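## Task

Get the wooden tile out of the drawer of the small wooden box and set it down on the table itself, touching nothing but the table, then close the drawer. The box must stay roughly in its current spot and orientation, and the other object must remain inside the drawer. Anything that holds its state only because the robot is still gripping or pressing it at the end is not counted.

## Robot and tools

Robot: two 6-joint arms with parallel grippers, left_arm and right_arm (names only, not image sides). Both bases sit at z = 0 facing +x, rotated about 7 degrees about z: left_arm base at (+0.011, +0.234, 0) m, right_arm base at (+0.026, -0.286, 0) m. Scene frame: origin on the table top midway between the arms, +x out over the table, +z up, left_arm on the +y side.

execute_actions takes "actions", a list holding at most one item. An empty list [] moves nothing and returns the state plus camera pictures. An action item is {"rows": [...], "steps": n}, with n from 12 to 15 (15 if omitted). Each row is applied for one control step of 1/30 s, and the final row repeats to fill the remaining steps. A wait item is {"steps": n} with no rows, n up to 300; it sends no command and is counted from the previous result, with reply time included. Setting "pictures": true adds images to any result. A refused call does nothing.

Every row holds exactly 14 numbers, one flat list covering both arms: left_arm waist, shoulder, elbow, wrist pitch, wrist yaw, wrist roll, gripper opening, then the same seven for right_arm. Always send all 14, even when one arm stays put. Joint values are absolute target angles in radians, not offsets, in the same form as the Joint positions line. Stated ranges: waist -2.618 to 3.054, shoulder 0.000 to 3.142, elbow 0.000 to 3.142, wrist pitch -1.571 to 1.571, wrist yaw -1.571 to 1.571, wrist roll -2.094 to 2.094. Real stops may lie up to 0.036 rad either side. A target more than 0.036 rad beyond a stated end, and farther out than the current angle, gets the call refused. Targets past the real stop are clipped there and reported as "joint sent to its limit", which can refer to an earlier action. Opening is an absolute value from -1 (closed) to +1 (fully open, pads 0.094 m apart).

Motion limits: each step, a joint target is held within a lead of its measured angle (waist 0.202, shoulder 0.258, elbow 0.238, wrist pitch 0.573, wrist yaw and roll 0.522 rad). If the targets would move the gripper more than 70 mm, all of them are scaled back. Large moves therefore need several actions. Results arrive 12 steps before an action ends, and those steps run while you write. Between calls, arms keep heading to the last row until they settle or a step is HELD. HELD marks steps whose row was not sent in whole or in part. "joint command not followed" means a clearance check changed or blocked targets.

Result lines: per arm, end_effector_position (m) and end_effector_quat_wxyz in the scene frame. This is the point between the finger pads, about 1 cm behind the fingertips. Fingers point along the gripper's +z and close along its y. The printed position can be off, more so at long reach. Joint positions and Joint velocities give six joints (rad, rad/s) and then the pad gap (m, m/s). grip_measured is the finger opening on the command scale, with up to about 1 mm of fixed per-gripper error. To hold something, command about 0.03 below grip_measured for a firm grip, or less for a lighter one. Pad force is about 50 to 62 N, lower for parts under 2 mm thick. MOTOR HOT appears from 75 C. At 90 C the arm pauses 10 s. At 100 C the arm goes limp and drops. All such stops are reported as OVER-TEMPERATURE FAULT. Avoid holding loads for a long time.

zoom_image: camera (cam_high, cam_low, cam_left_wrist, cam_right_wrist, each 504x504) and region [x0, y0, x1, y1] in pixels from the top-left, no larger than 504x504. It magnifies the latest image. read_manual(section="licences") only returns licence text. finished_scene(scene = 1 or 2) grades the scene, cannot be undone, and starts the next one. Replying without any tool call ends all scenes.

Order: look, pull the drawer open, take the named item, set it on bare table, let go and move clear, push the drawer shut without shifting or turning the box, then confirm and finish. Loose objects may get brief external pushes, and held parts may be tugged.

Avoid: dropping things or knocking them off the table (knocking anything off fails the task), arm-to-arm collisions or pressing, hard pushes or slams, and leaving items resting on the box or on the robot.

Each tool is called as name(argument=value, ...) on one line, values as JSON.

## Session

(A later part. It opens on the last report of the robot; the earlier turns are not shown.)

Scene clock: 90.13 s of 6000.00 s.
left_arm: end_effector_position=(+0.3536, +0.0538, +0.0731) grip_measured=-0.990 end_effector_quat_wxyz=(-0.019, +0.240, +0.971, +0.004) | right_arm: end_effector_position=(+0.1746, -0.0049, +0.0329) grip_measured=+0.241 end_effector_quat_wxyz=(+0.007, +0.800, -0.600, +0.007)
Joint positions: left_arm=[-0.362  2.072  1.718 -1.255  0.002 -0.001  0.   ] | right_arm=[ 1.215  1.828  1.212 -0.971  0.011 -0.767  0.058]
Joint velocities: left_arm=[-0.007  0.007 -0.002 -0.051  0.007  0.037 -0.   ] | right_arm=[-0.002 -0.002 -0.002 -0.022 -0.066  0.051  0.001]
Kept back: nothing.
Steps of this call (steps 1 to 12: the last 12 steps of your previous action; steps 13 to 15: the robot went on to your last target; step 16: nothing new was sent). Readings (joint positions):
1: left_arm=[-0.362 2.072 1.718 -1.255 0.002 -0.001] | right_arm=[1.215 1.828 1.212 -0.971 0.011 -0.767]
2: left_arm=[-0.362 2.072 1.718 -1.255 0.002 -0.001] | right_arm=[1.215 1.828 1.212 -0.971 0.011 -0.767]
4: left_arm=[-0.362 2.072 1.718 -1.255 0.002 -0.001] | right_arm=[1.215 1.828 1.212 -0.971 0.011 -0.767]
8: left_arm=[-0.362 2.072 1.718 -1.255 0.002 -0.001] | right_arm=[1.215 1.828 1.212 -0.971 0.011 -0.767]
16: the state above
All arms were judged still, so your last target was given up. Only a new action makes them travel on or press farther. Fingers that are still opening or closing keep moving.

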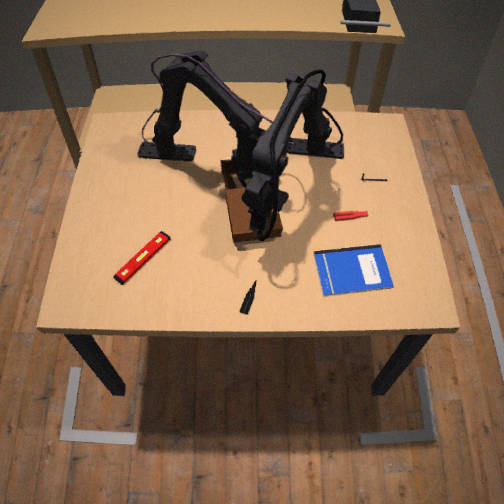

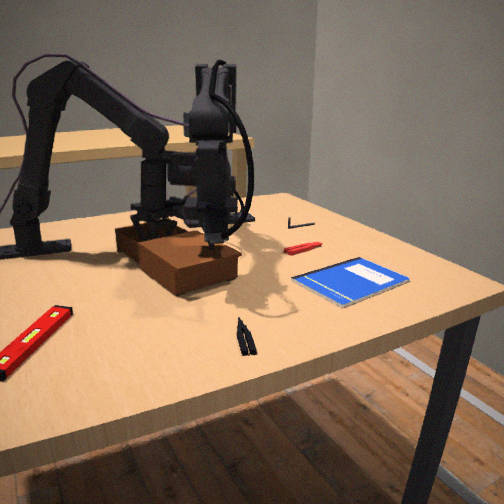

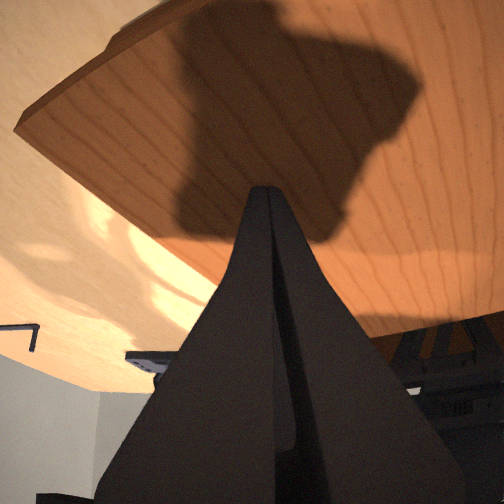

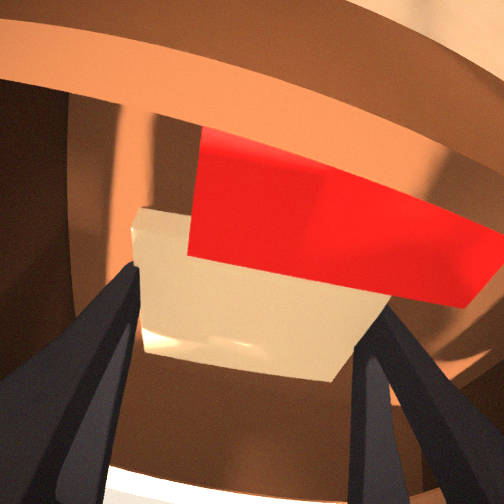

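execute_actions(actions=[{"rows":[[-0.36,2.09,1.71,-1.24,0,0,-1,1.215,1.825,1.215,-0.975,0,-0.765,0.19],[-0.36,2.09,1.71,-1.24,0,0,-1,1.215,1.822,1.23,-0.99,0,-0.765,0.19],[-0.36,2.09,1.71,-1.24,0,0,-1,1.215,1.818,1.245,-1.01,0,-0.765,0.19],[-0.36,2.09,1.71,-1.24,0,0,-1,1.215,1.814,1.265,-1.03,0,-0.765,0.19],[-0.36,2.09,1.71,-1.24,0,0,-1,1.215,1.81,1.285,-1.055,0,-0.765,0.19],[-0.36,2.09,1.71,-1.24,0,0,-1,1.215,1.805,1.31,-1.085,0,-0.765,0.19],[-0.36,2.09,1.71,-1.24,0,0,-1,1.215,1.8,1.335,-1.115,0,-0.765,0.19],[-0.36,2.09,1.71,-1.24,0,0,-1,1.215,1.795,1.36,-1.145,0,-0.765,0.19],[-0.36,2.09,1.71,-1.24,0,0,-1,1.215,1.79,1.385,-1.175,0,-0.765,0.19],[-0.36,2.09,1.71,-1.24,0,0,-1,1.215,1.785,1.41,-1.21,0,-0.765,0.19],[-0.36,2.09,1.71,-1.24,0,0,-1,1.215,1.78,1.435,-1.24,0,-0.765,0.19],[-0.36,2.09,1.71,-1.24,0,0,-1,1.215,1.77,1.46,-1.28,0,-0.765,0.19]],"steps":15}])

execute_actions(actions=[{"steps":18}], pictures=true)

Scene clock: 91.23 s of 6000.00 s.
left_arm: end_effector_position=(+0.3536, +0.0538, +0.0731) grip_measured=-0.990 end_effector_quat_wxyz=(-0.019, +0.240, +0.971, +0.004) | right_arm: end_effector_position=(+0.1743, -0.0054, +0.0330) grip_measured=+0.241 end_effector_quat_wxyz=(+0.008, +0.800, -0.600, +0.007)
Joint positions: left_arm=[-0.362  2.072  1.718 -1.255  0.002 -0.001  0.   ] | right_arm=[ 1.215  1.828  1.212 -0.973  0.011 -0.767  0.058]
Joint velocities: left_arm=[-0.027  0.007 -0.022  0.037 -0.022  0.051 -0.   ] | right_arm=[-0.012 -0.032  0.007 -0.022  0.022 -0.051 -0.001]
Steps of this call (steps 1 to 30: nothing new was sent; steps 31 to 33: the first 3 steps of this action). Readings (joint positions):
31: left_arm=[-0.362 2.072 1.718 -1.255 0.002 -0.001] | right_arm=[1.215 1.828 1.212 -0.971 0.011 -0.767]
32: left_arm=[-0.362 2.072 1.718 -1.255 0.002 -0.001] | right_arm=[1.215 1.828 1.212 -0.971 0.011 -0.767]
33: the state above

Scene clock: 91.83 s of 6000.00 s.
left_arm: end_effector_position=(+0.3536, +0.0538, +0.0731) grip_measured=-0.990 end_effector_quat_wxyz=(-0.019, +0.240, +0.971, +0.004) | right_arm: end_effector_position=(+0.1755, -0.0032, +0.1021) grip_measured=+0.241 end_effector_quat_wxyz=(+0.012, +0.800, -0.600, +0.008)
Joint positions: left_arm=[-0.362  2.072  1.718 -1.255  0.002 -0.001  0.   ] | right_arm=[ 1.215  1.782  1.437 -1.251  0.011 -0.767  0.058]
Joint velocities: left_arm=[ 0.012 -0.002 -0.012 -0.022  0.007  0.007  0.001] | right_arm=[-0.012 -0.007  0.002 -0.286 -0.022  0.066 -0.   ]
Kept back: nothing.
Steps of this call (steps 1 to 12: the last 12 steps of your previous action; steps 13 to 18: the robot went on to your last target). Readings (joint positions):
1: left_arm=[-0.362 2.072 1.718 -1.255 0.002 -0.001] | right_arm=[1.215 1.828 1.216 -0.981 0.011 -0.767]
2: left_arm=[-0.362 2.072 1.718 -1.255 0.002 -0.001] | right_arm=[1.215 1.828 1.224 -0.995 0.011 -0.767]
4: left_arm=[-0.362 2.072 1.718 -1.255 0.002 -0.001] | right_arm=[1.215 1.828 1.259 -1.034 0.011 -0.767]
8: left_arm=[-0.362 2.072 1.718 -1.255 0.002 -0.001] | right_arm=[1.215 1.824 1.362 -1.122 0.011 -0.767]
18: the state above

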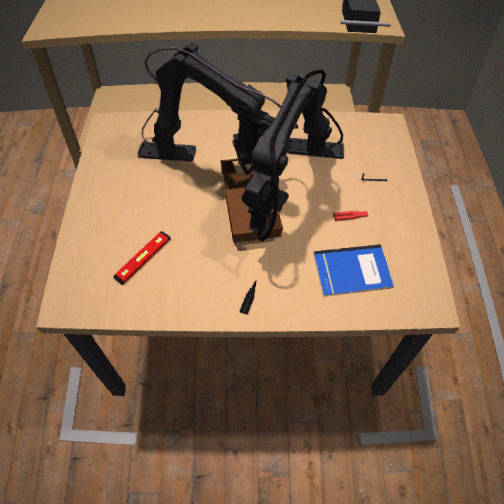

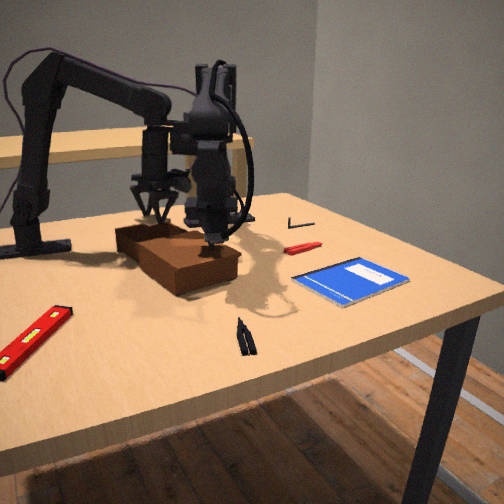

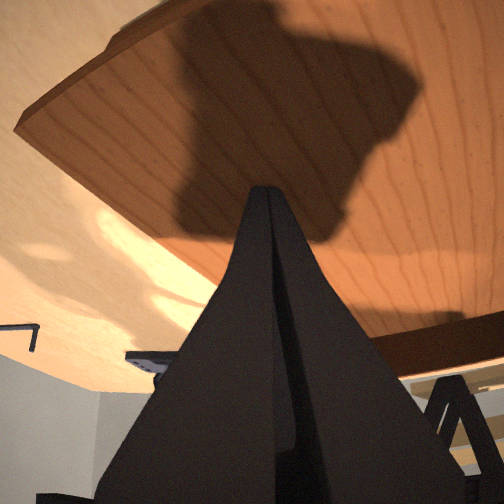

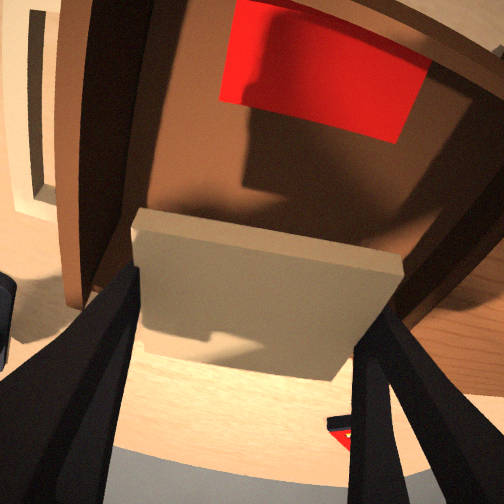

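execute_actions(actions=[{"rows":[[-0.36,2.07,1.75,-1.27,0,0,-1,1.15,1.77,1.47,-1.29,0,-0.765,0.19],[-0.36,2.06,1.8,-1.32,0,0,-1,1.08,1.77,1.47,-1.29,0,-0.765,0.19],[-0.36,2.05,1.85,-1.37,0,0,-1,1.0,1.77,1.47,-1.29,0,-0.765,0.19],[-0.3,2.04,1.9,-1.42,0,0,-1,0.92,1.77,1.47,-1.29,0,-0.765,0.19],[-0.2,2.03,1.95,-1.47,0,0,-1,0.84,1.77,1.47,-1.29,0,-0.765,0.19],[-0.1,2.0,1.97,-1.5,0,0,-1,0.76,1.77,1.47,-1.29,0,-0.765,0.19],[0,1.98,1.97,-1.52,0,0,-1,0.68,1.77,1.47,-1.29,0,-0.765,0.19],[0.1,1.95,1.97,-1.54,0,0,-1,0.6,1.77,1.47,-1.29,0,-0.765,0.19],[0.2,1.95,1.97,-1.54,0,0,-1,0.54,1.77,1.47,-1.29,0,-0.765,0.19],[0.3,1.95,1.97,-1.54,0,0,-1,0.5,1.77,1.47,-1.29,0,-0.765,0.19],[0.3,1.95,1.97,-1.54,0,0,-1,0.485,1.77,1.47,-1.29,0,-0.765,0.19]],"steps":15}])

execute_actions(actions=[{"rows":[[0.3,1.95,1.97,-1.54,0,0,-1,0.485,1.775,1.45,-1.27,0,-0.765,0.19],[0.3,1.95,1.97,-1.54,0,0,-1,0.485,1.78,1.43,-1.24,0,-0.765,0.19],[0.3,1.95,1.97,-1.54,0,0,-1,0.485,1.785,1.40,-1.21,0,-0.765,0.19],[0.3,1.95,1.97,-1.54,0,0,-1,0.485,1.79,1.375,-1.18,0,-0.765,0.19],[0.3,1.95,1.97,-1.54,0,0,-1,0.485,1.795,1.35,-1.15,0,-0.765,0.19],[0.3,1.95,1.97,-1.54,0,0,-1,0.485,1.8,1.325,-1.12,0,-0.765,0.19],[0.3,1.95,1.97,-1.54,0,0,-1,0.485,1.805,1.3,-1.09,0,-0.765,0.19],[0.3,1.95,1.97,-1.54,0,0,-1,0.485,1.81,1.275,-1.06,0,-0.765,0.19],[0.3,1.95,1.97,-1.54,0,0,-1,0.485,1.815,1.25,-1.03,0,-0.765,0.19],[0.3,1.95,1.97,-1.54,0,0,-1,0.485,1.82,1.23,-1.005,0,-0.765,0.19],[0.3,1.95,1.97,-1.54,0,0,-1,0.485,1.825,1.21,-0.98,0,-0.765,0.19],[0.3,1.95,1.97,-1.54,0,0,-1,0.485,1.825,1.195,-0.965,0,-0.765,0.19],[0.3,1.95,1.97,-1.54,0,0,-1,0.485,1.83,1.18,-0.95,0,-0.765,0.19]],"steps":15}])

execute_actions(actions=[{"steps":22}], pictures=true)

Scene clock: 94.47 s of 6000.00 s.
left_arm: end_effector_position=(+0.3545, +0.0534, +0.0799) grip_measured=-0.990 end_effector_quat_wxyz=(-0.021, +0.240, +0.970, +0.004) | right_arm: end_effector_position=(+0.1885, -0.0162, +0.1023) grip_measured=+0.241 end_effector_quat_wxyz=(+0.023, +0.780, -0.626, -0.000)
Joint positions: left_arm=[-0.362  2.076  1.751 -1.288  0.002 -0.001  0.   ] | right_arm=[ 1.149  1.782  1.437 -1.272 -0.007 -0.767  0.058]
Joint velocities: left_arm=[-0.007  0.134  0.706 -0.769 -0.051  0.007 -0.   ] | right_arm=[-1.326  0.012  0.007  0.022 -0.183  0.007 -0.001]
Steps of this call (steps 1 to 30: the robot went on to your last target; steps 31 to 76: nothing new was sent; steps 77 to 79: the first 3 steps of this action). Readings (joint positions):
77: left_arm=[-0.362 2.072 1.721 -1.257 0.002 -0.001] | right_arm=[1.209 1.782 1.437 -1.269 0.008 -0.767]
78: left_arm=[-0.362 2.073 1.731 -1.267 0.002 -0.001] | right_arm=[1.189 1.782 1.437 -1.271 0.001 -0.767]
79: the state above

Scene clock: 94.97 s of 6000.00 s.
left_arm: end_effector_position=(+0.3908, +0.2977, +0.1584) grip_measured=-0.990 end_effector_quat_wxyz=(+0.021, -0.082, +0.996, +0.001) | right_arm: end_effector_position=(+0.3251, -0.1818, +0.1012) grip_measured=+0.242 end_effector_quat_wxyz=(-0.021, -0.527, +0.850, -0.006)
Joint positions: left_arm=[ 0.288  1.989  1.935 -1.475  0.002 -0.001  0.   ] | right_arm=[ 0.47   1.782  1.433 -1.26   0.02  -0.767  0.058]
Joint velocities: left_arm=[ 1.248 -0.002  0.012 -0.242 -0.256 -0.037 -0.001] | right_arm=[ 0.237  0.007 -0.164  0.286 -0.081 -0.037 -0.   ]
Steps of this call (steps 1 to 12: the last 12 steps of your previous action; steps 13 to 15: the first 3 steps of this action). Readings (joint positions):
13: left_arm=[0.183 1.989 1.933 -1.461 0.013 -0.001] | right_arm=[0.453 1.782 1.437 -1.271 0.022 -0.767]
14: left_arm=[0.240 1.989 1.935 -1.468 0.009 -0.001] | right_arm=[0.461 1.782 1.437 -1.269 0.021 -0.767]
15: the state above

Scene clock: 95.70 s of 6000.00 s.
left_arm: end_effector_position=(+0.3772, +0.3014, +0.1582) grip_measured=-0.990 end_effector_quat_wxyz=(-0.005, -0.088, +0.996, +0.003) | right_arm: end_effector_position=(+0.3149, -0.1799, +0.0220) grip_measured=+0.242 end_effector_quat_wxyz=(-0.029, -0.532, +0.846, -0.001)
Joint positions: left_arm=[ 0.3    1.989  1.935 -1.526 -0.006 -0.001  0.   ] | right_arm=[ 0.483  1.844  1.184 -0.967  0.014 -0.767  0.058]
Joint velocities: left_arm=[ 0.007  0.007 -0.007 -0.022 -0.007  0.051 -0.   ] | right_arm=[-0.017 -0.017  0.002  0.022  0.007  0.095 -0.   ]
Kept back: nothing.
Steps of this call (steps 1 to 12: the last 12 steps of your previous action; steps 13 to 22: the robot went on to your last target). Readings (joint positions):
1: left_arm=[0.322 1.989 1.935 -1.483 -0.006 -0.001] | right_arm=[0.477 1.782 1.423 -1.245 0.017 -0.767]
2: left_arm=[0.341 1.989 1.935 -1.491 -0.012 -0.001] | right_arm=[0.481 1.782 1.406 -1.225 0.015 -0.767]
4: left_arm=[0.344 1.989 1.935 -1.506 -0.016 -0.001] | right_arm=[0.483 1.785 1.359 -1.184 0.014 -0.767]
8: left_arm=[0.307 1.989 1.935 -1.519 -0.010 -0.001] | right_arm=[0.483 1.813 1.256 -1.091 0.014 -0.767]
22: the state above

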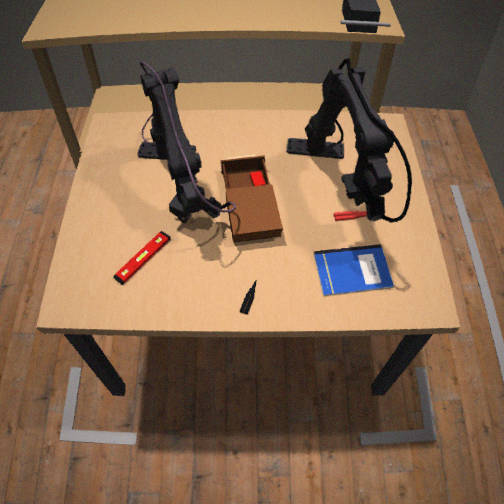

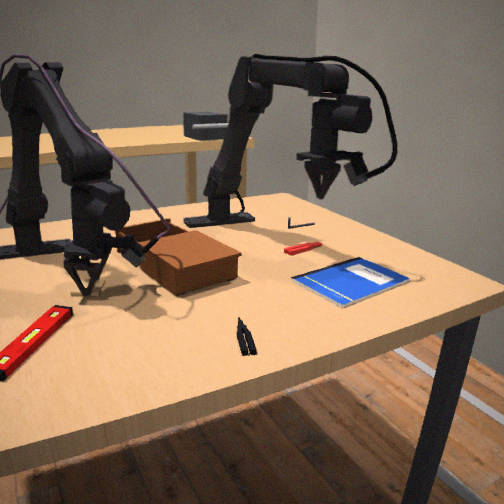

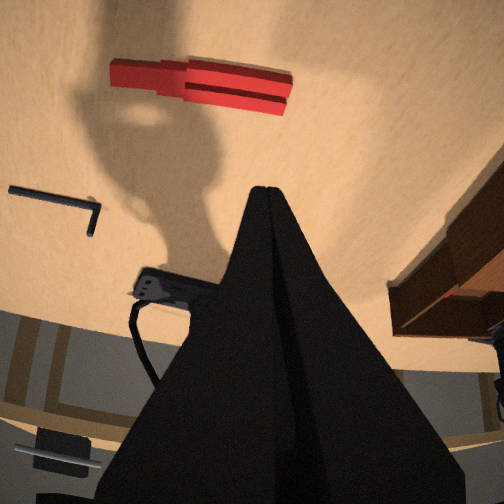

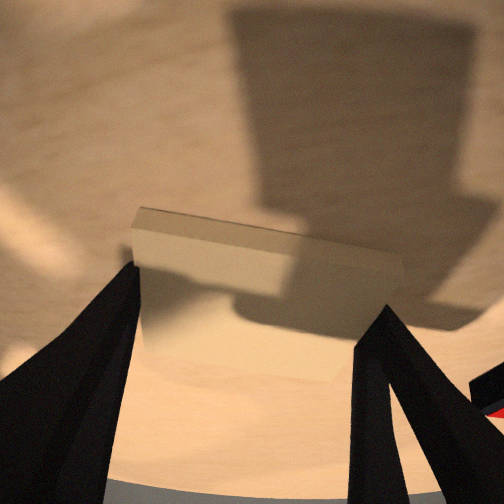

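execute_actions(actions=[{"rows":[[0.3,1.95,1.97,-1.54,0,0,-1,0.485,1.83,1.17,-0.945,0,-0.765,0.19],[0.3,1.95,1.97,-1.54,0,0,-1,0.485,1.83,1.16,-0.94,0,-0.765,0.19],[0.3,1.95,1.97,-1.54,0,0,-1,0.485,1.83,1.15,-0.93,0,-0.765,0.19],[0.3,1.95,1.97,-1.54,0,0,-1,0.485,1.83,1.14,-0.92,0,-0.765,0.19]],"steps":13}])

execute_actions(actions=[{"steps":14}])

Scene clock: 96.30 s of 6000.00 s.
left_arm: end_effector_position=(+0.3772, +0.3014, +0.1582) grip_measured=-0.990 end_effector_quat_wxyz=(-0.005, -0.088, +0.996, +0.003) | right_arm: end_effector_position=(+0.3163, -0.1794, +0.0219) grip_measured=+0.242 end_effector_quat_wxyz=(-0.026, -0.532, +0.846, -0.002)
Joint positions: left_arm=[ 0.3    1.989  1.935 -1.526 -0.006 -0.001  0.   ] | right_arm=[ 0.483  1.844  1.184 -0.961  0.014 -0.767  0.058]
Joint velocities: left_arm=[ 0.002  0.002 -0.007  0.007 -0.037 -0.022 -0.001] | right_arm=[ 0.002 -0.012 -0.007  0.007 -0.066  0.051  0.001]
Steps of this call (steps 1 to 17: the robot went on to your last target; step 18: the first step of this action). Readings (joint positions):
18: the state above

Scene clock: 96.77 s of 6000.00 s.
left_arm: end_effector_position=(+0.3772, +0.3014, +0.1582) grip_measured=-0.990 end_effector_quat_wxyz=(-0.005, -0.088, +0.996, +0.003) | right_arm: end_effector_position=(+0.3160, -0.1794, +0.0206) grip_measured=+0.242 end_effector_quat_wxyz=(-0.021, -0.532, +0.846, -0.002)
Joint positions: left_arm=[ 0.3    1.989  1.935 -1.526 -0.006 -0.001  0.   ] | right_arm=[ 0.483  1.836  1.169 -0.944  0.013 -0.767  0.058]
Joint velocities: left_arm=[ 0.017 -0.007 -0.002 -0.051 -0.037 -0.037  0.001] | right_arm=[-0.002 -0.007 -0.002 -0.007 -0.022 -0.022  0.   ]
Kept back: nothing.
Steps of this call (steps 1 to 12: the last 12 steps of your previous action; steps 13 to 14: the robot went on to your last target). Readings (joint positions):
1: left_arm=[0.300 1.989 1.935 -1.526 -0.006 -0.001] | right_arm=[0.483 1.844 1.182 -0.958 0.014 -0.767]
2: left_arm=[0.300 1.989 1.935 -1.526 -0.006 -0.001] | right_arm=[0.483 1.844 1.179 -0.954 0.014 -0.767]
4: left_arm=[0.300 1.989 1.935 -1.526 -0.006 -0.001] | right_arm=[0.483 1.840 1.173 -0.948 0.013 -0.767]
8: left_arm=[0.300 1.989 1.935 -1.526 -0.006 -0.001] | right_arm=[0.483 1.837 1.169 -0.944 0.013 -0.767]
14: the state above

execute_actions(actions=[{"rows":[[0.3,1.95,1.97,-1.54,0,0,-1,0.485,1.835,1.165,-0.945,0,-0.765,0.6],[0.3,1.95,1.97,-1.54,0,0,-1,0.485,1.835,1.165,-0.945,0,-0.765,0.6],[0.3,1.95,1.97,-1.54,0,0,-1,0.485,1.835,1.165,-0.945,0,-0.765,0.6],[0.3,1.95,1.97,-1.54,0,0,-1,0.485,1.835,1.165,-0.945,0,-0.765,0.6],[0.3,1.95,1.97,-1.54,0,0,-1,0.485,1.835,1.165,-0.945,0,-0.765,0.6],[0.2,1.97,1.97,-1.54,0,0,-1,0.485,1.82,1.21,-0.99,0,-0.765,0.6],[0.1,1.99,1.97,-1.54,0,0,-1,0.485,1.8,1.26,-1.05,0,-0.765,0.6],[0,2.0,1.97,-1.52,0,0,-1,0.485,1.78,1.31,-1.11,0,-0.765,0.6],[-0.1,2.02,1.97,-1.5,0,0,-1,0.485,1.76,1.36,-1.18,0,-0.765,0.6],[-0.2,2.03,1.97,-1.5,0,0,-1,0.485,1.74,1.4,-1.24,0,-0.765,0.6]],"steps":15}])

execute_actions(actions=[{"rows":[[-0.3,2.04,1.95,-1.48,0,0,-1,0.6,1.72,1.4,-1.27,0,-0.7,-0.35],[-0.355,2.04,1.93,-1.46,0,0,-1,0.75,1.7,1.39,-1.28,0,-0.65,-0.35],[-0.355,2.04,1.93,-1.46,0,0,-1,0.9,1.69,1.38,-1.28,0,-0.6,-0.35],[-0.355,2.04,1.93,-1.46,0,0,-1,1.05,1.68,1.36,-1.28,0,-0.55,-0.35],[-0.355,2.05,1.88,-1.4,0,0,-1,1.2,1.67,1.33,-1.26,0,-0.5,-0.35],[-0.355,2.055,1.84,-1.36,0,0,-1,1.3,1.65,1.29,-1.24,0,-0.45,-0.35],[-0.355,2.06,1.8,-1.32,0,0,-1,1.4,1.63,1.25,-1.22,0,-0.42,-0.35],[-0.355,2.065,1.77,-1.29,0,0,-1,1.46,1.61,1.21,-1.19,0,-0.4,-0.35],[-0.355,2.07,1.75,-1.27,0,0,-1,1.46,1.6,1.18,-1.17,0,-0.4,-0.35]],"steps":15}])

execute_actions(actions=[{"steps":24}], pictures=true)

Scene clock: 100.20 s of 6000.00 s.
left_arm: end_effector_position=(+0.3772, +0.3014, +0.1582) grip_measured=-0.990 end_effector_quat_wxyz=(-0.005, -0.088, +0.996, +0.003) | right_arm: end_effector_position=(+0.3154, -0.1793, +0.0206) grip_measured=+0.588 end_effector_quat_wxyz=(-0.022, -0.533, +0.846, -0.002)
Joint positions: left_arm=[ 0.3    1.989  1.935 -1.526 -0.006 -0.001  0.   ] | right_arm=[ 0.483  1.836  1.169 -0.945  0.012 -0.767  0.075]
Joint velocities: left_arm=[-0.012 -0.027 -0.017 -0.037 -0.066  0.066 -0.   ] | right_arm=[ 0.007  0.017 -0.017  0.022 -0.007  0.066  0.019]
Steps of this call (steps 1 to 30: the robot went on to your last target; steps 31 to 100: nothing new was sent; steps 101 to 103: the first 3 steps of this action). Readings (joint positions):
101: left_arm=[0.300 1.989 1.935 -1.526 -0.006 -0.001] | right_arm=[0.483 1.836 1.169 -0.944 0.012 -0.767]
102: left_arm=[0.300 1.989 1.935 -1.526 -0.006 -0.001] | right_arm=[0.483 1.836 1.169 -0.945 0.012 -0.767]
103: the state above

Scene clock: 100.70 s of 6000.00 s.
left_arm: end_effector_position=(+0.3587, +0.0737, +0.1354) grip_measured=-0.990 end_effector_quat_wxyz=(-0.017, +0.216, +0.976, +0.005) | right_arm: end_effector_position=(+0.3129, -0.1485, +0.1059) grip_measured=-0.160 end_effector_quat_wxyz=(+0.010, -0.553, +0.833, -0.016)
Joint positions: left_arm=[-0.311  2.052  1.935 -1.49  -0.002 -0.002  0.   ] | right_arm=[ 0.586  1.727  1.387 -1.206  0.028 -0.713  0.039]
Joint velocities: left_arm=[-1.165  0.027 -0.007  0.168  0.11  -0.007  0.   ] | right_arm=[ 1.834 -0.061  0.012 -0.432 -0.022  0.799 -0.372]
Steps of this call (steps 1 to 12: the last 12 steps of your previous action; steps 13 to 15: the first 3 steps of this action). Readings (joint positions):
13: left_arm=[-0.225 2.048 1.935 -1.500 -0.003 -0.002] | right_arm=[0.496 1.734 1.387 -1.174 0.017 -0.757]
14: left_arm=[-0.270 2.051 1.935 -1.496 -0.003 -0.002] | right_arm=[0.530 1.729 1.387 -1.192 0.026 -0.738]
15: the state above

Scene clock: 101.50 s of 6000.00 s.
left_arm: end_effector_position=(+0.3523, +0.0549, +0.0751) grip_measured=-0.990 end_effector_quat_wxyz=(-0.033, +0.238, +0.971, +0.003) | right_arm: end_effector_position=(+0.0868, -0.0207, +0.0853) grip_measured=-0.347 end_effector_quat_wxyz=(+0.019, +0.767, -0.641, +0.006)
Joint positions: left_arm=[-0.357  2.091  1.753 -1.297  0.01  -0.002  0.   ] | right_arm=[ 1.465  1.626  1.192 -1.176 -0.007 -0.412  0.031]
Joint velocities: left_arm=[ 0.007  0.002  0.022  0.051 -0.022 -0.051  0.   ] | right_arm=[ 0.012 -0.002 -0.007 -0.11   0.037  0.051  0.   ]
Kept back: nothing.
Steps of this call (steps 1 to 12: the last 12 steps of your previous action; steps 13 to 24: the robot went on to your last target). Readings (joint positions):
1: left_arm=[-0.346 2.052 1.935 -1.485 0.002 -0.002] | right_arm=[0.656 1.724 1.385 -1.214 0.028 -0.684]
2: left_arm=[-0.371 2.052 1.928 -1.474 0.007 -0.002] | right_arm=[0.730 1.718 1.376 -1.214 0.026 -0.650]
4: left_arm=[-0.390 2.050 1.884 -1.429 0.013 -0.002] | right_arm=[0.885 1.693 1.330 -1.201 0.020 -0.577]
8: left_arm=[-0.369 2.071 1.772 -1.354 0.012 -0.002] | right_arm=[1.204 1.639 1.206 -1.181 0.011 -0.478]
24: the state above

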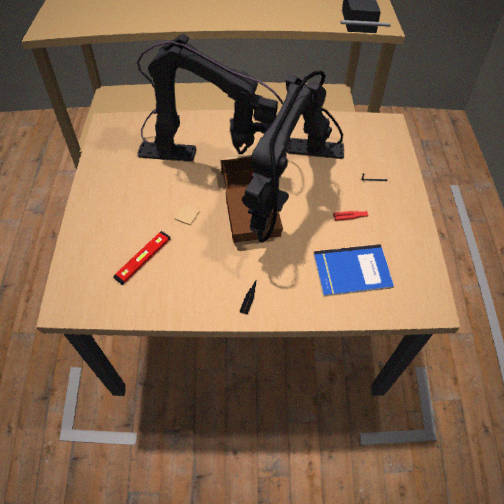

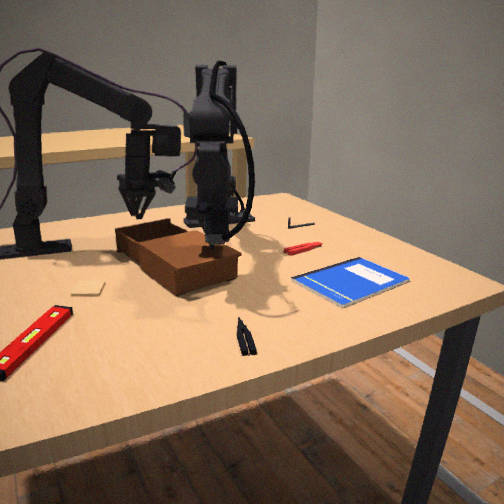

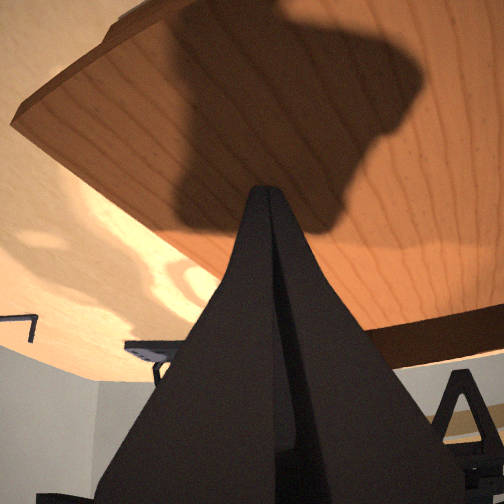

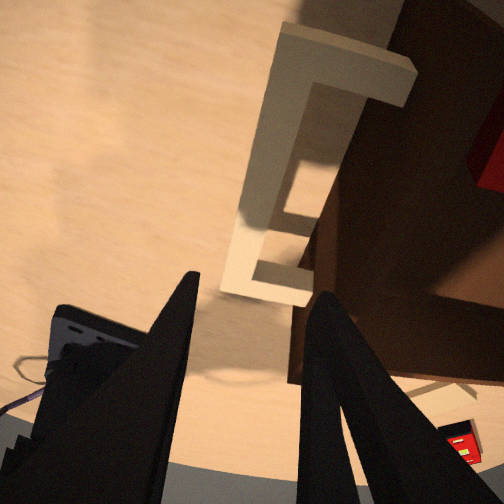

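execute_actions(actions=[{"rows":[[-0.355,2.09,1.71,-1.23,0,0,-1,1.46,1.61,1.16,-1.14,0,-0.41,-0.35],[-0.355,2.1,1.7,-1.22,0,0,-1,1.46,1.62,1.14,-1.11,0,-0.41,-0.35],[-0.355,2.11,1.69,-1.21,0,0,-1,1.46,1.63,1.12,-1.085,0,-0.41,-0.35],[-0.355,2.12,1.68,-1.21,0,0,-1,1.46,1.64,1.1,-1.06,0,-0.41,-0.35],[-0.355,2.13,1.67,-1.21,0,0,-1,1.46,1.65,1.08,-1.03,0,-0.41,-0.35],[-0.355,2.14,1.66,-1.21,0,0,-1,1.46,1.66,1.06,-1.0,0,-0.41,-0.35],[-0.355,2.14,1.65,-1.21,0,0,-1,1.46,1.67,1.04,-0.975,0,-0.41,-0.35],[-0.355,2.14,1.65,-1.21,0,0,-1,1.46,1.675,1.025,-0.955,0,-0.41,-0.35]],"steps":15}])

execute_actions(actions=[{"steps":18}], pictures=true)

Scene clock: 102.67 s of 6000.00 s.
left_arm: end_effector_position=(+0.3523, +0.0549, +0.0728) grip_measured=-0.990 end_effector_quat_wxyz=(-0.032, +0.238, +0.971, +0.003) | right_arm: end_effector_position=(+0.0868, -0.0207, +0.0791) grip_measured=-0.347 end_effector_quat_wxyz=(+0.017, +0.767, -0.642, +0.005)
Joint positions: left_arm=[-0.357  2.09   1.743 -1.286  0.01  -0.002  0.   ] | right_arm=[ 1.465  1.626  1.167 -1.147 -0.007 -0.41   0.031]
Joint velocities: left_arm=[-0.002 -0.042 -0.061  0.051 -0.022  0.022 -0.001] | right_arm=[-0.007 -0.002 -0.462  0.491 -0.022 -0.022  0.   ]
Steps of this call (steps 1 to 30: the robot went on to your last target; steps 31 to 32: nothing new was sent; steps 33 to 35: the first 3 steps of this action). Readings (joint positions):
33: left_arm=[-0.357 2.091 1.748 -1.291 0.010 -0.002] | right_arm=[1.465 1.626 1.189 -1.172 -0.007 -0.410]
34: left_arm=[-0.357 2.091 1.745 -1.288 0.010 -0.002] | right_arm=[1.465 1.626 1.181 -1.161 -0.007 -0.410]
35: the state above

Scene clock: 103.27 s of 6000.00 s.
left_arm: end_effector_position=(+0.3518, +0.0551, +0.0717) grip_measured=-0.990 end_effector_quat_wxyz=(-0.028, +0.238, +0.971, +0.002) | right_arm: end_effector_position=(+0.0828, -0.0335, +0.0317) grip_measured=-0.348 end_effector_quat_wxyz=(+0.042, +0.766, -0.641, +0.015)
Joint positions: left_arm=[-0.357  2.08   1.723 -1.268  0.01  -0.002  0.   ] | right_arm=[ 1.465  1.685  1.029 -1.004 -0.012 -0.41   0.031]
Joint velocities: left_arm=[-0.007 -0.002 -0.046 -0.007 -0.007 -0.007 -0.001] | right_arm=[-0.007 -0.002 -0.017 -0.022 -0.051  0.051 -0.   ]
Kept back: nothing.
Steps of this call (steps 1 to 12: the last 12 steps of your previous action; steps 13 to 18: the robot went on to your last target). Readings (joint positions):
1: left_arm=[-0.357 2.089 1.740 -1.284 0.010 -0.002] | right_arm=[1.465 1.626 1.149 -1.130 -0.007 -0.410]
2: left_arm=[-0.357 2.088 1.737 -1.281 0.010 -0.002] | right_arm=[1.465 1.628 1.129 -1.113 -0.007 -0.410]
4: left_arm=[-0.357 2.085 1.730 -1.276 0.010 -0.002] | right_arm=[1.465 1.641 1.089 -1.074 -0.007 -0.410]
8: left_arm=[-0.357 2.080 1.724 -1.269 0.010 -0.002] | right_arm=[1.465 1.682 1.033 -1.016 -0.007 -0.410]
18: the state above

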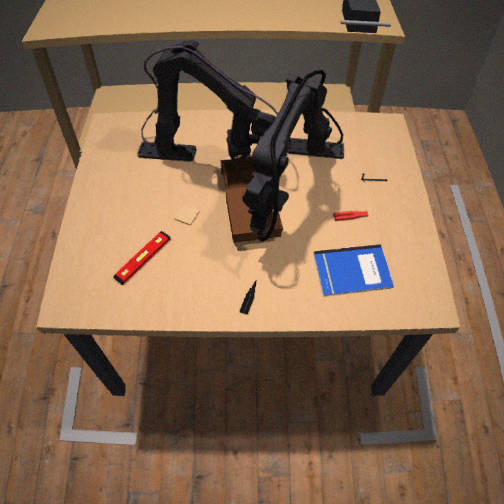

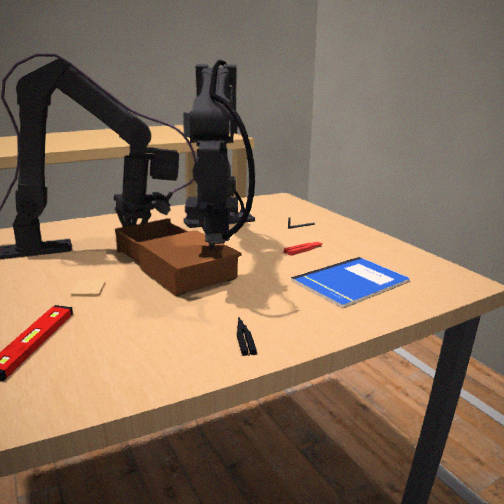

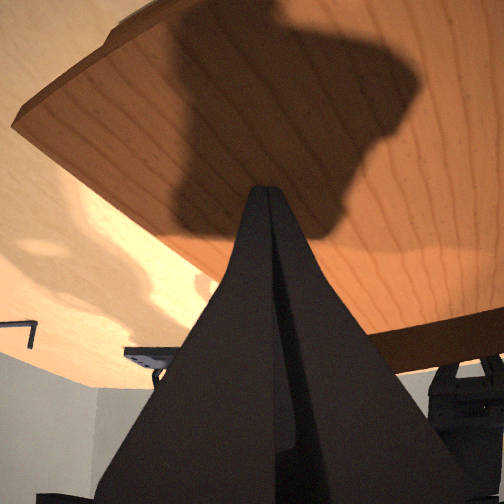

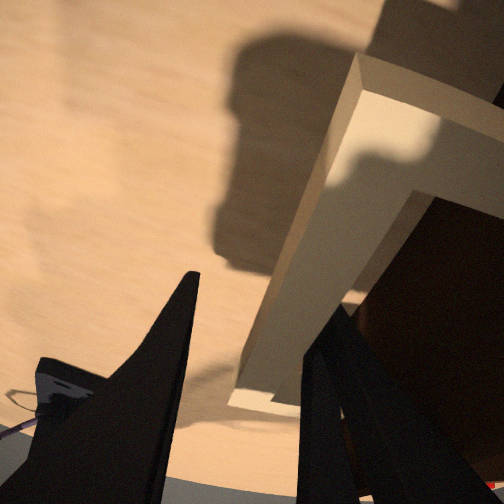

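execute_actions(actions=[{"rows":[[-0.355,2.14,1.65,-1.22,0.01,0,-1,1.465,1.68,1.03,-0.98,0,-0.41,-0.87],[-0.355,2.14,1.65,-1.23,0.02,0,-1,1.465,1.68,1.03,-0.98,0,-0.41,-0.87],[-0.355,2.14,1.65,-1.24,0.03,0,-1,1.465,1.68,1.03,-0.98,0,-0.41,-0.87],[-0.355,2.14,1.65,-1.25,0.04,0,-1,1.465,1.68,1.03,-0.98,0,-0.41,-0.87],[-0.355,2.14,1.65,-1.26,0.05,0,-1,1.465,1.68,1.03,-0.98,0,-0.41,-0.87],[-0.355,2.14,1.65,-1.27,0.06,0,-1,1.465,1.68,1.03,-0.96,0.01,-0.41,-0.87],[-0.355,2.14,1.65,-1.28,0.07,0,-1,1.455,1.683,1.034,-0.94,0.025,-0.42,-0.87],[-0.355,2.14,1.65,-1.29,0.08,0,-1,1.44,1.686,1.038,-0.92,0.04,-0.435,-0.87],[-0.355,2.14,1.65,-1.3,0.08,0,-1,1.42,1.689,1.042,-0.9,0.055,-0.45,-0.87],[-0.355,2.14,1.65,-1.3,0.08,0,-1,1.4,1.692,1.046,-0.88,0.07,-0.465,-0.87],[-0.355,2.14,1.65,-1.3,0.08,0,-1,1.38,1.695,1.05,-0.86,0.085,-0.48,-0.87],[-0.355,2.14,1.65,-1.3,0.08,0,-1,1.36,1.698,1.055,-0.85,0.1,-0.495,-0.87],[-0.355,2.14,1.65,-1.3,0.08,0,-1,1.34,1.701,1.06,-0.84,0.11,-0.51,-0.87],[-0.355,2.14,1.65,-1.3,0.08,0,-1,1.32,1.704,1.065,-0.83,0.12,-0.52,-0.87],[-0.355,2.14,1.65,-1.3,0.08,0,-1,1.3,1.707,1.07,-0.83,0.12,-0.53,-0.87]],"steps":15}])

execute_actions(actions=[{"steps":18}], pictures=true)

Scene clock: 105.83 s of 6000.00 s.
left_arm: end_effector_position=(+0.3518, +0.0550, +0.0717) grip_measured=-0.990 end_effector_quat_wxyz=(-0.028, +0.238, +0.971, +0.002) | right_arm: end_effector_position=(+0.0845, -0.0321, +0.0315) grip_measured=-0.804 end_effector_quat_wxyz=(+0.038, +0.766, -0.641, +0.016)
Joint positions: left_arm=[-0.357  2.08   1.723 -1.268  0.01  -0.002  0.   ] | right_arm=[ 1.465  1.685  1.029 -0.997 -0.004 -0.41   0.009]
Joint velocities: left_arm=[-0.007 -0.017  0.007  0.037  0.081 -0.007 -0.001] | right_arm=[-0.007  0.012  0.002 -0.081  0.037 -0.081  0.014]
Steps of this call (steps 1 to 15: the robot went on to your last target; steps 16 to 74: nothing new was sent; steps 75 to 77: the first 3 steps of this action). Readings (joint positions):
75: left_arm=[-0.357 2.080 1.723 -1.268 0.010 -0.002] | right_arm=[1.465 1.685 1.029 -1.003 -0.012 -0.410]
76: left_arm=[-0.357 2.080 1.723 -1.268 0.010 -0.002] | right_arm=[1.465 1.685 1.029 -0.999 -0.006 -0.410]
77: the state above

Scene clock: 106.43 s of 6000.00 s.
left_arm: end_effector_position=(+0.3513, +0.0548, +0.0717) grip_measured=-0.990 end_effector_quat_wxyz=(-0.030, +0.235, +0.971, -0.005) | right_arm: end_effector_position=(+0.0983, -0.0314, +0.0311) grip_measured=-0.802 end_effector_quat_wxyz=(+0.048, +0.766, -0.640, -0.028)
Joint positions: left_arm=[-0.352  2.08   1.723 -1.27   0.024 -0.002  0.   ] | right_arm=[ 1.36   1.688  1.029 -0.982 -0.086 -0.519  0.009]
Joint velocities: left_arm=[ 0.027  0.002 -0.002  0.066 -0.037 -0.022  0.   ] | right_arm=[-0.007 -0.022 -0.012  0.007 -0.022 -0.022  0.001]
Kept back: nothing.
Steps of this call (steps 1 to 12: the last 12 steps of your previous action; steps 13 to 18: the robot went on to your last target). Readings (joint positions):
1: left_arm=[-0.357 2.080 1.723 -1.268 0.011 -0.002] | right_arm=[1.465 1.685 1.029 -0.997 -0.004 -0.410]
2: left_arm=[-0.357 2.080 1.723 -1.269 0.011 -0.002] | right_arm=[1.465 1.685 1.029 -0.997 -0.004 -0.410]
4: left_arm=[-0.357 2.080 1.723 -1.270 0.013 -0.002] | right_arm=[1.465 1.685 1.029 -0.996 -0.004 -0.410]
8: left_arm=[-0.353 2.080 1.723 -1.270 0.021 -0.002] | right_arm=[1.436 1.685 1.029 -0.983 -0.003 -0.434]
18: the state above

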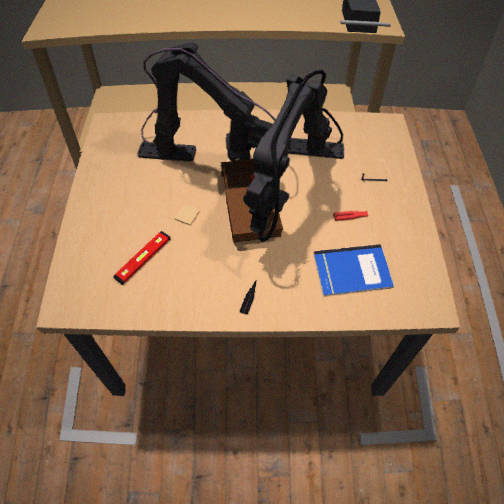

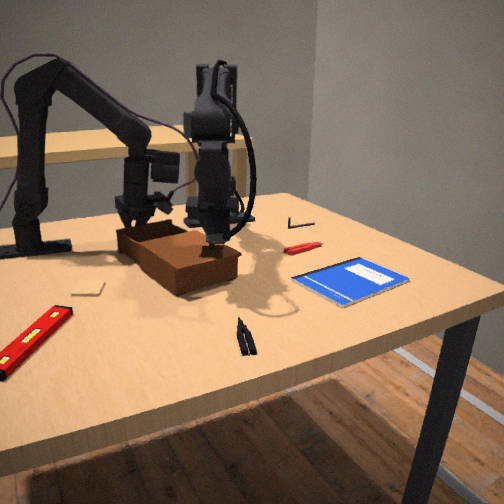

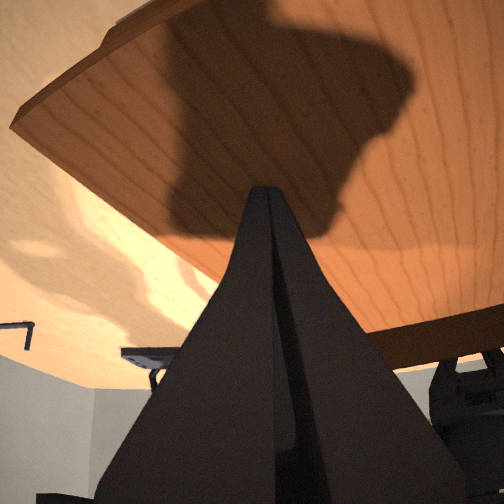

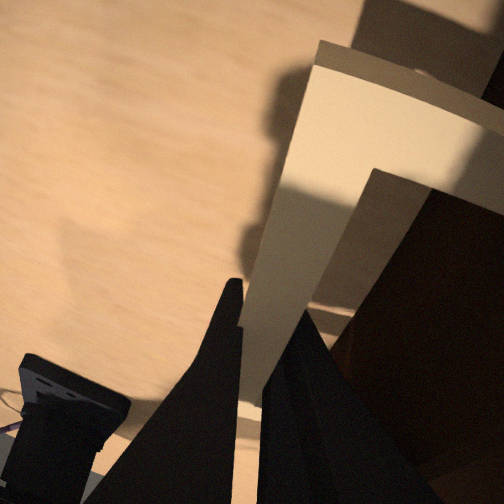

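execute_actions(actions=[])

Scene clock: 109.07 s of 6000.00 s.
left_arm: end_effector_position=(+0.3513, +0.0548, +0.0717) grip_measured=-0.990 end_effector_quat_wxyz=(-0.030, +0.235, +0.971, -0.005) | right_arm: end_effector_position=(+0.0984, -0.0314, +0.0311) grip_measured=-0.802 end_effector_quat_wxyz=(+0.048, +0.767, -0.640, -0.029)
Joint positions: left_arm=[-0.352  2.08   1.723 -1.27   0.024 -0.002  0.   ] | right_arm=[ 1.359  1.688  1.029 -0.982 -0.088 -0.522  0.009]
Joint velocities: left_arm=[ 0.022 -0.007  0.007 -0.037 -0.007 -0.037  0.   ] | right_arm=[-0.012 -0.007  0.002  0.007 -0.022  0.007 -0.002]
Kept back: nothing.
Steps of this call (steps 1 to 30: the robot went on to your last target; steps 31 to 79: nothing new was sent). Readings (joint positions):
1: left_arm=[-0.352 2.080 1.723 -1.270 0.024 -0.002] | right_arm=[1.359 1.688 1.029 -0.982 -0.087 -0.520]
2: left_arm=[-0.352 2.080 1.723 -1.270 0.024 -0.002] | right_arm=[1.359 1.688 1.029 -0.982 -0.087 -0.521]
4: left_arm=[-0.352 2.080 1.723 -1.270 0.024 -0.002] | right_arm=[1.359 1.688 1.029 -0.982 -0.087 -0.521]
8: left_arm=[-0.352 2.080 1.723 -1.270 0.024 -0.002] | right_arm=[1.359 1.688 1.029 -0.982 -0.088 -0.522]
79: the state above
All arms were judged still, so your last target was given up. Only a new action makes them travel on or press farther. Fingers that are still opening or closing keep moving.

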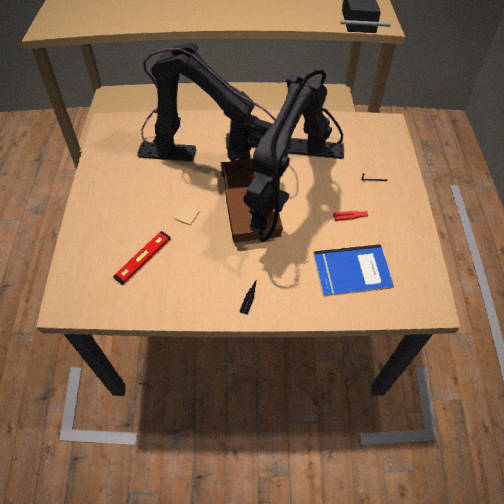

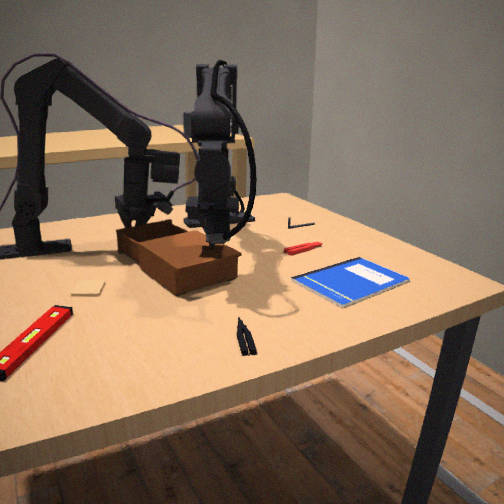

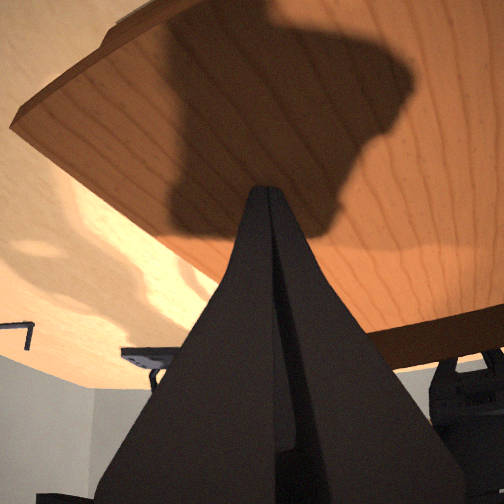

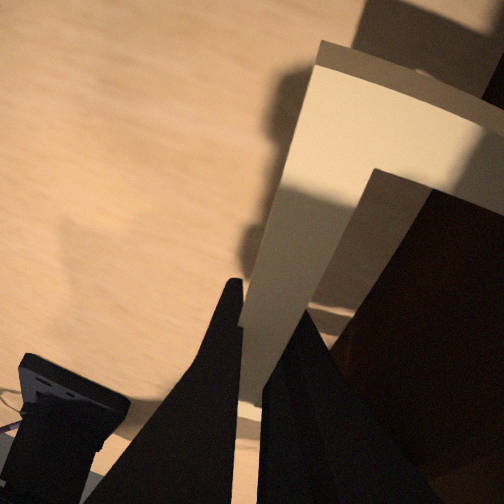

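execute_actions(actions=[{"rows":[[-0.355,2.14,1.65,-1.30,0.08,0,-1,1.28,1.72,1.08,-0.87,0.15,-0.55,-0.87],[-0.355,2.14,1.65,-1.30,0.08,0,-1,1.26,1.73,1.10,-0.87,0.15,-0.58,-0.87],[-0.355,2.14,1.65,-1.30,0.08,0,-1,1.24,1.74,1.11,-0.87,0.15,-0.60,-0.87],[-0.355,2.14,1.65,-1.30,0.08,0,-1,1.22,1.75,1.13,-0.87,0.15,-0.62,-0.87],[-0.355,2.14,1.65,-1.30,0.08,0,-1,1.20,1.76,1.14,-0.87,0.15,-0.63,-0.87],[-0.355,2.14,1.65,-1.30,0.08,0,-1,1.18,1.77,1.16,-0.87,0.15,-0.65,-0.87],[-0.355,2.14,1.65,-1.30,0.08,0,-1,1.16,1.78,1.17,-0.87,0.15,-0.66,-0.87]],"steps":15}])

execute_actions(actions=[{"steps":20}], pictures=true)

Scene clock: 110.03 s of 6000.00 s.
left_arm: end_effector_position=(+0.3526, +0.0551, +0.0717) grip_measured=-0.990 end_effector_quat_wxyz=(-0.028, +0.235, +0.972, -0.004) | right_arm: end_effector_position=(+0.1030, -0.0355, +0.0310) grip_measured=-0.802 end_effector_quat_wxyz=(+0.061, +0.768, -0.638, -0.025)
Joint positions: left_arm=[-0.351  2.08   1.723 -1.266  0.022 -0.002  0.   ] | right_arm=[ 1.337  1.707  1.047 -1.011 -0.088 -0.55   0.009]
Joint velocities: left_arm=[ 0.051  0.002 -0.012  0.095 -0.066  0.022 -0.   ] | right_arm=[-0.413  0.281  0.232 -0.505 -0.125 -0.418  0.001]
Steps of this call (steps 1 to 26: nothing new was sent; steps 27 to 29: the first 3 steps of this action). Readings (joint positions):
27: left_arm=[-0.352 2.080 1.723 -1.270 0.024 -0.002] | right_arm=[1.356 1.691 1.032 -0.986 -0.087 -0.525]
28: left_arm=[-0.352 2.080 1.723 -1.270 0.023 -0.002] | right_arm=[1.349 1.697 1.039 -0.997 -0.087 -0.535]
29: the state above

Scene clock: 110.70 s of 6000.00 s.
left_arm: end_effector_position=(+0.3587, +0.0559, +0.0714) grip_measured=-0.990 end_effector_quat_wxyz=(-0.017, +0.231, +0.973, -0.005) | right_arm: end_effector_position=(+0.1610, -0.0311, +0.0353) grip_measured=-0.799 end_effector_quat_wxyz=(+0.032, +0.771, -0.636, -0.001)
Joint positions: left_arm=[-0.344  2.08   1.723 -1.245  0.018 -0.002  0.   ] | right_arm=[ 1.198  1.762  1.137 -1.009 -0.015 -0.69   0.009]
Joint velocities: left_arm=[-0.002  0.002  0.002  0.007 -0.051  0.037  0.001] | right_arm=[-0.007 -0.017 -0.012  0.051 -0.051 -0.051 -0.002]
Kept back: nothing.
Steps of this call (steps 1 to 12: the last 12 steps of your previous action; steps 13 to 20: the robot went on to your last target). Readings (joint positions):
1: left_arm=[-0.349 2.080 1.723 -1.261 0.021 -0.002] | right_arm=[1.322 1.716 1.057 -1.026 -0.092 -0.567]
2: left_arm=[-0.347 2.080 1.723 -1.254 0.019 -0.002] | right_arm=[1.306 1.727 1.066 -1.039 -0.096 -0.585]
4: left_arm=[-0.344 2.080 1.723 -1.245 0.018 -0.002] | right_arm=[1.276 1.744 1.087 -1.058 -0.100 -0.623]
8: left_arm=[-0.344 2.080 1.723 -1.245 0.018 -0.002] | right_arm=[1.216 1.759 1.129 -1.030 -0.043 -0.666]
20: the state above

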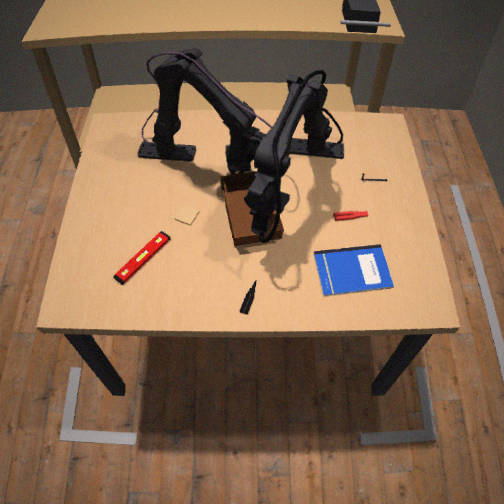

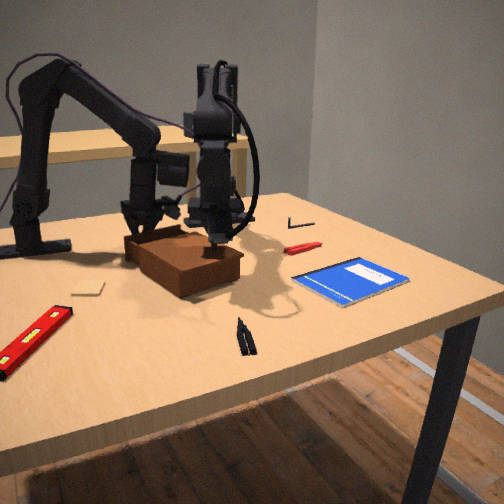

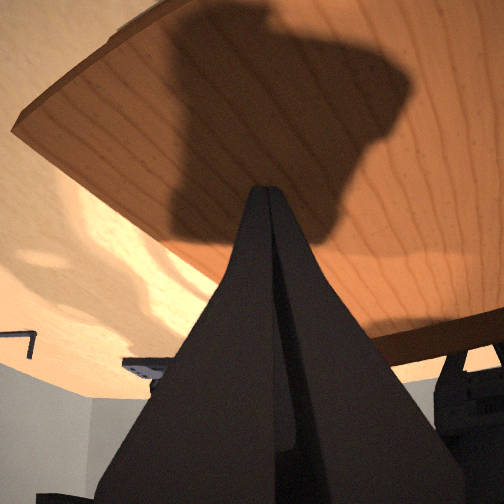

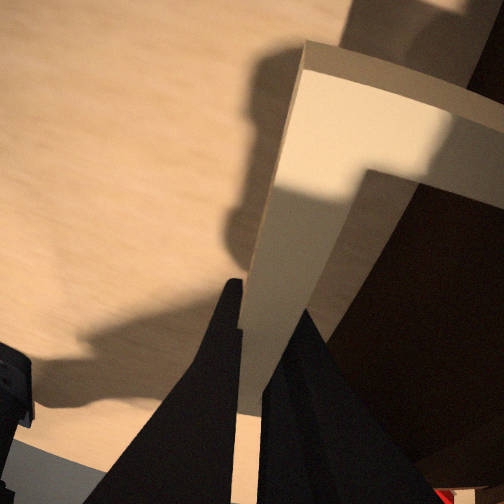

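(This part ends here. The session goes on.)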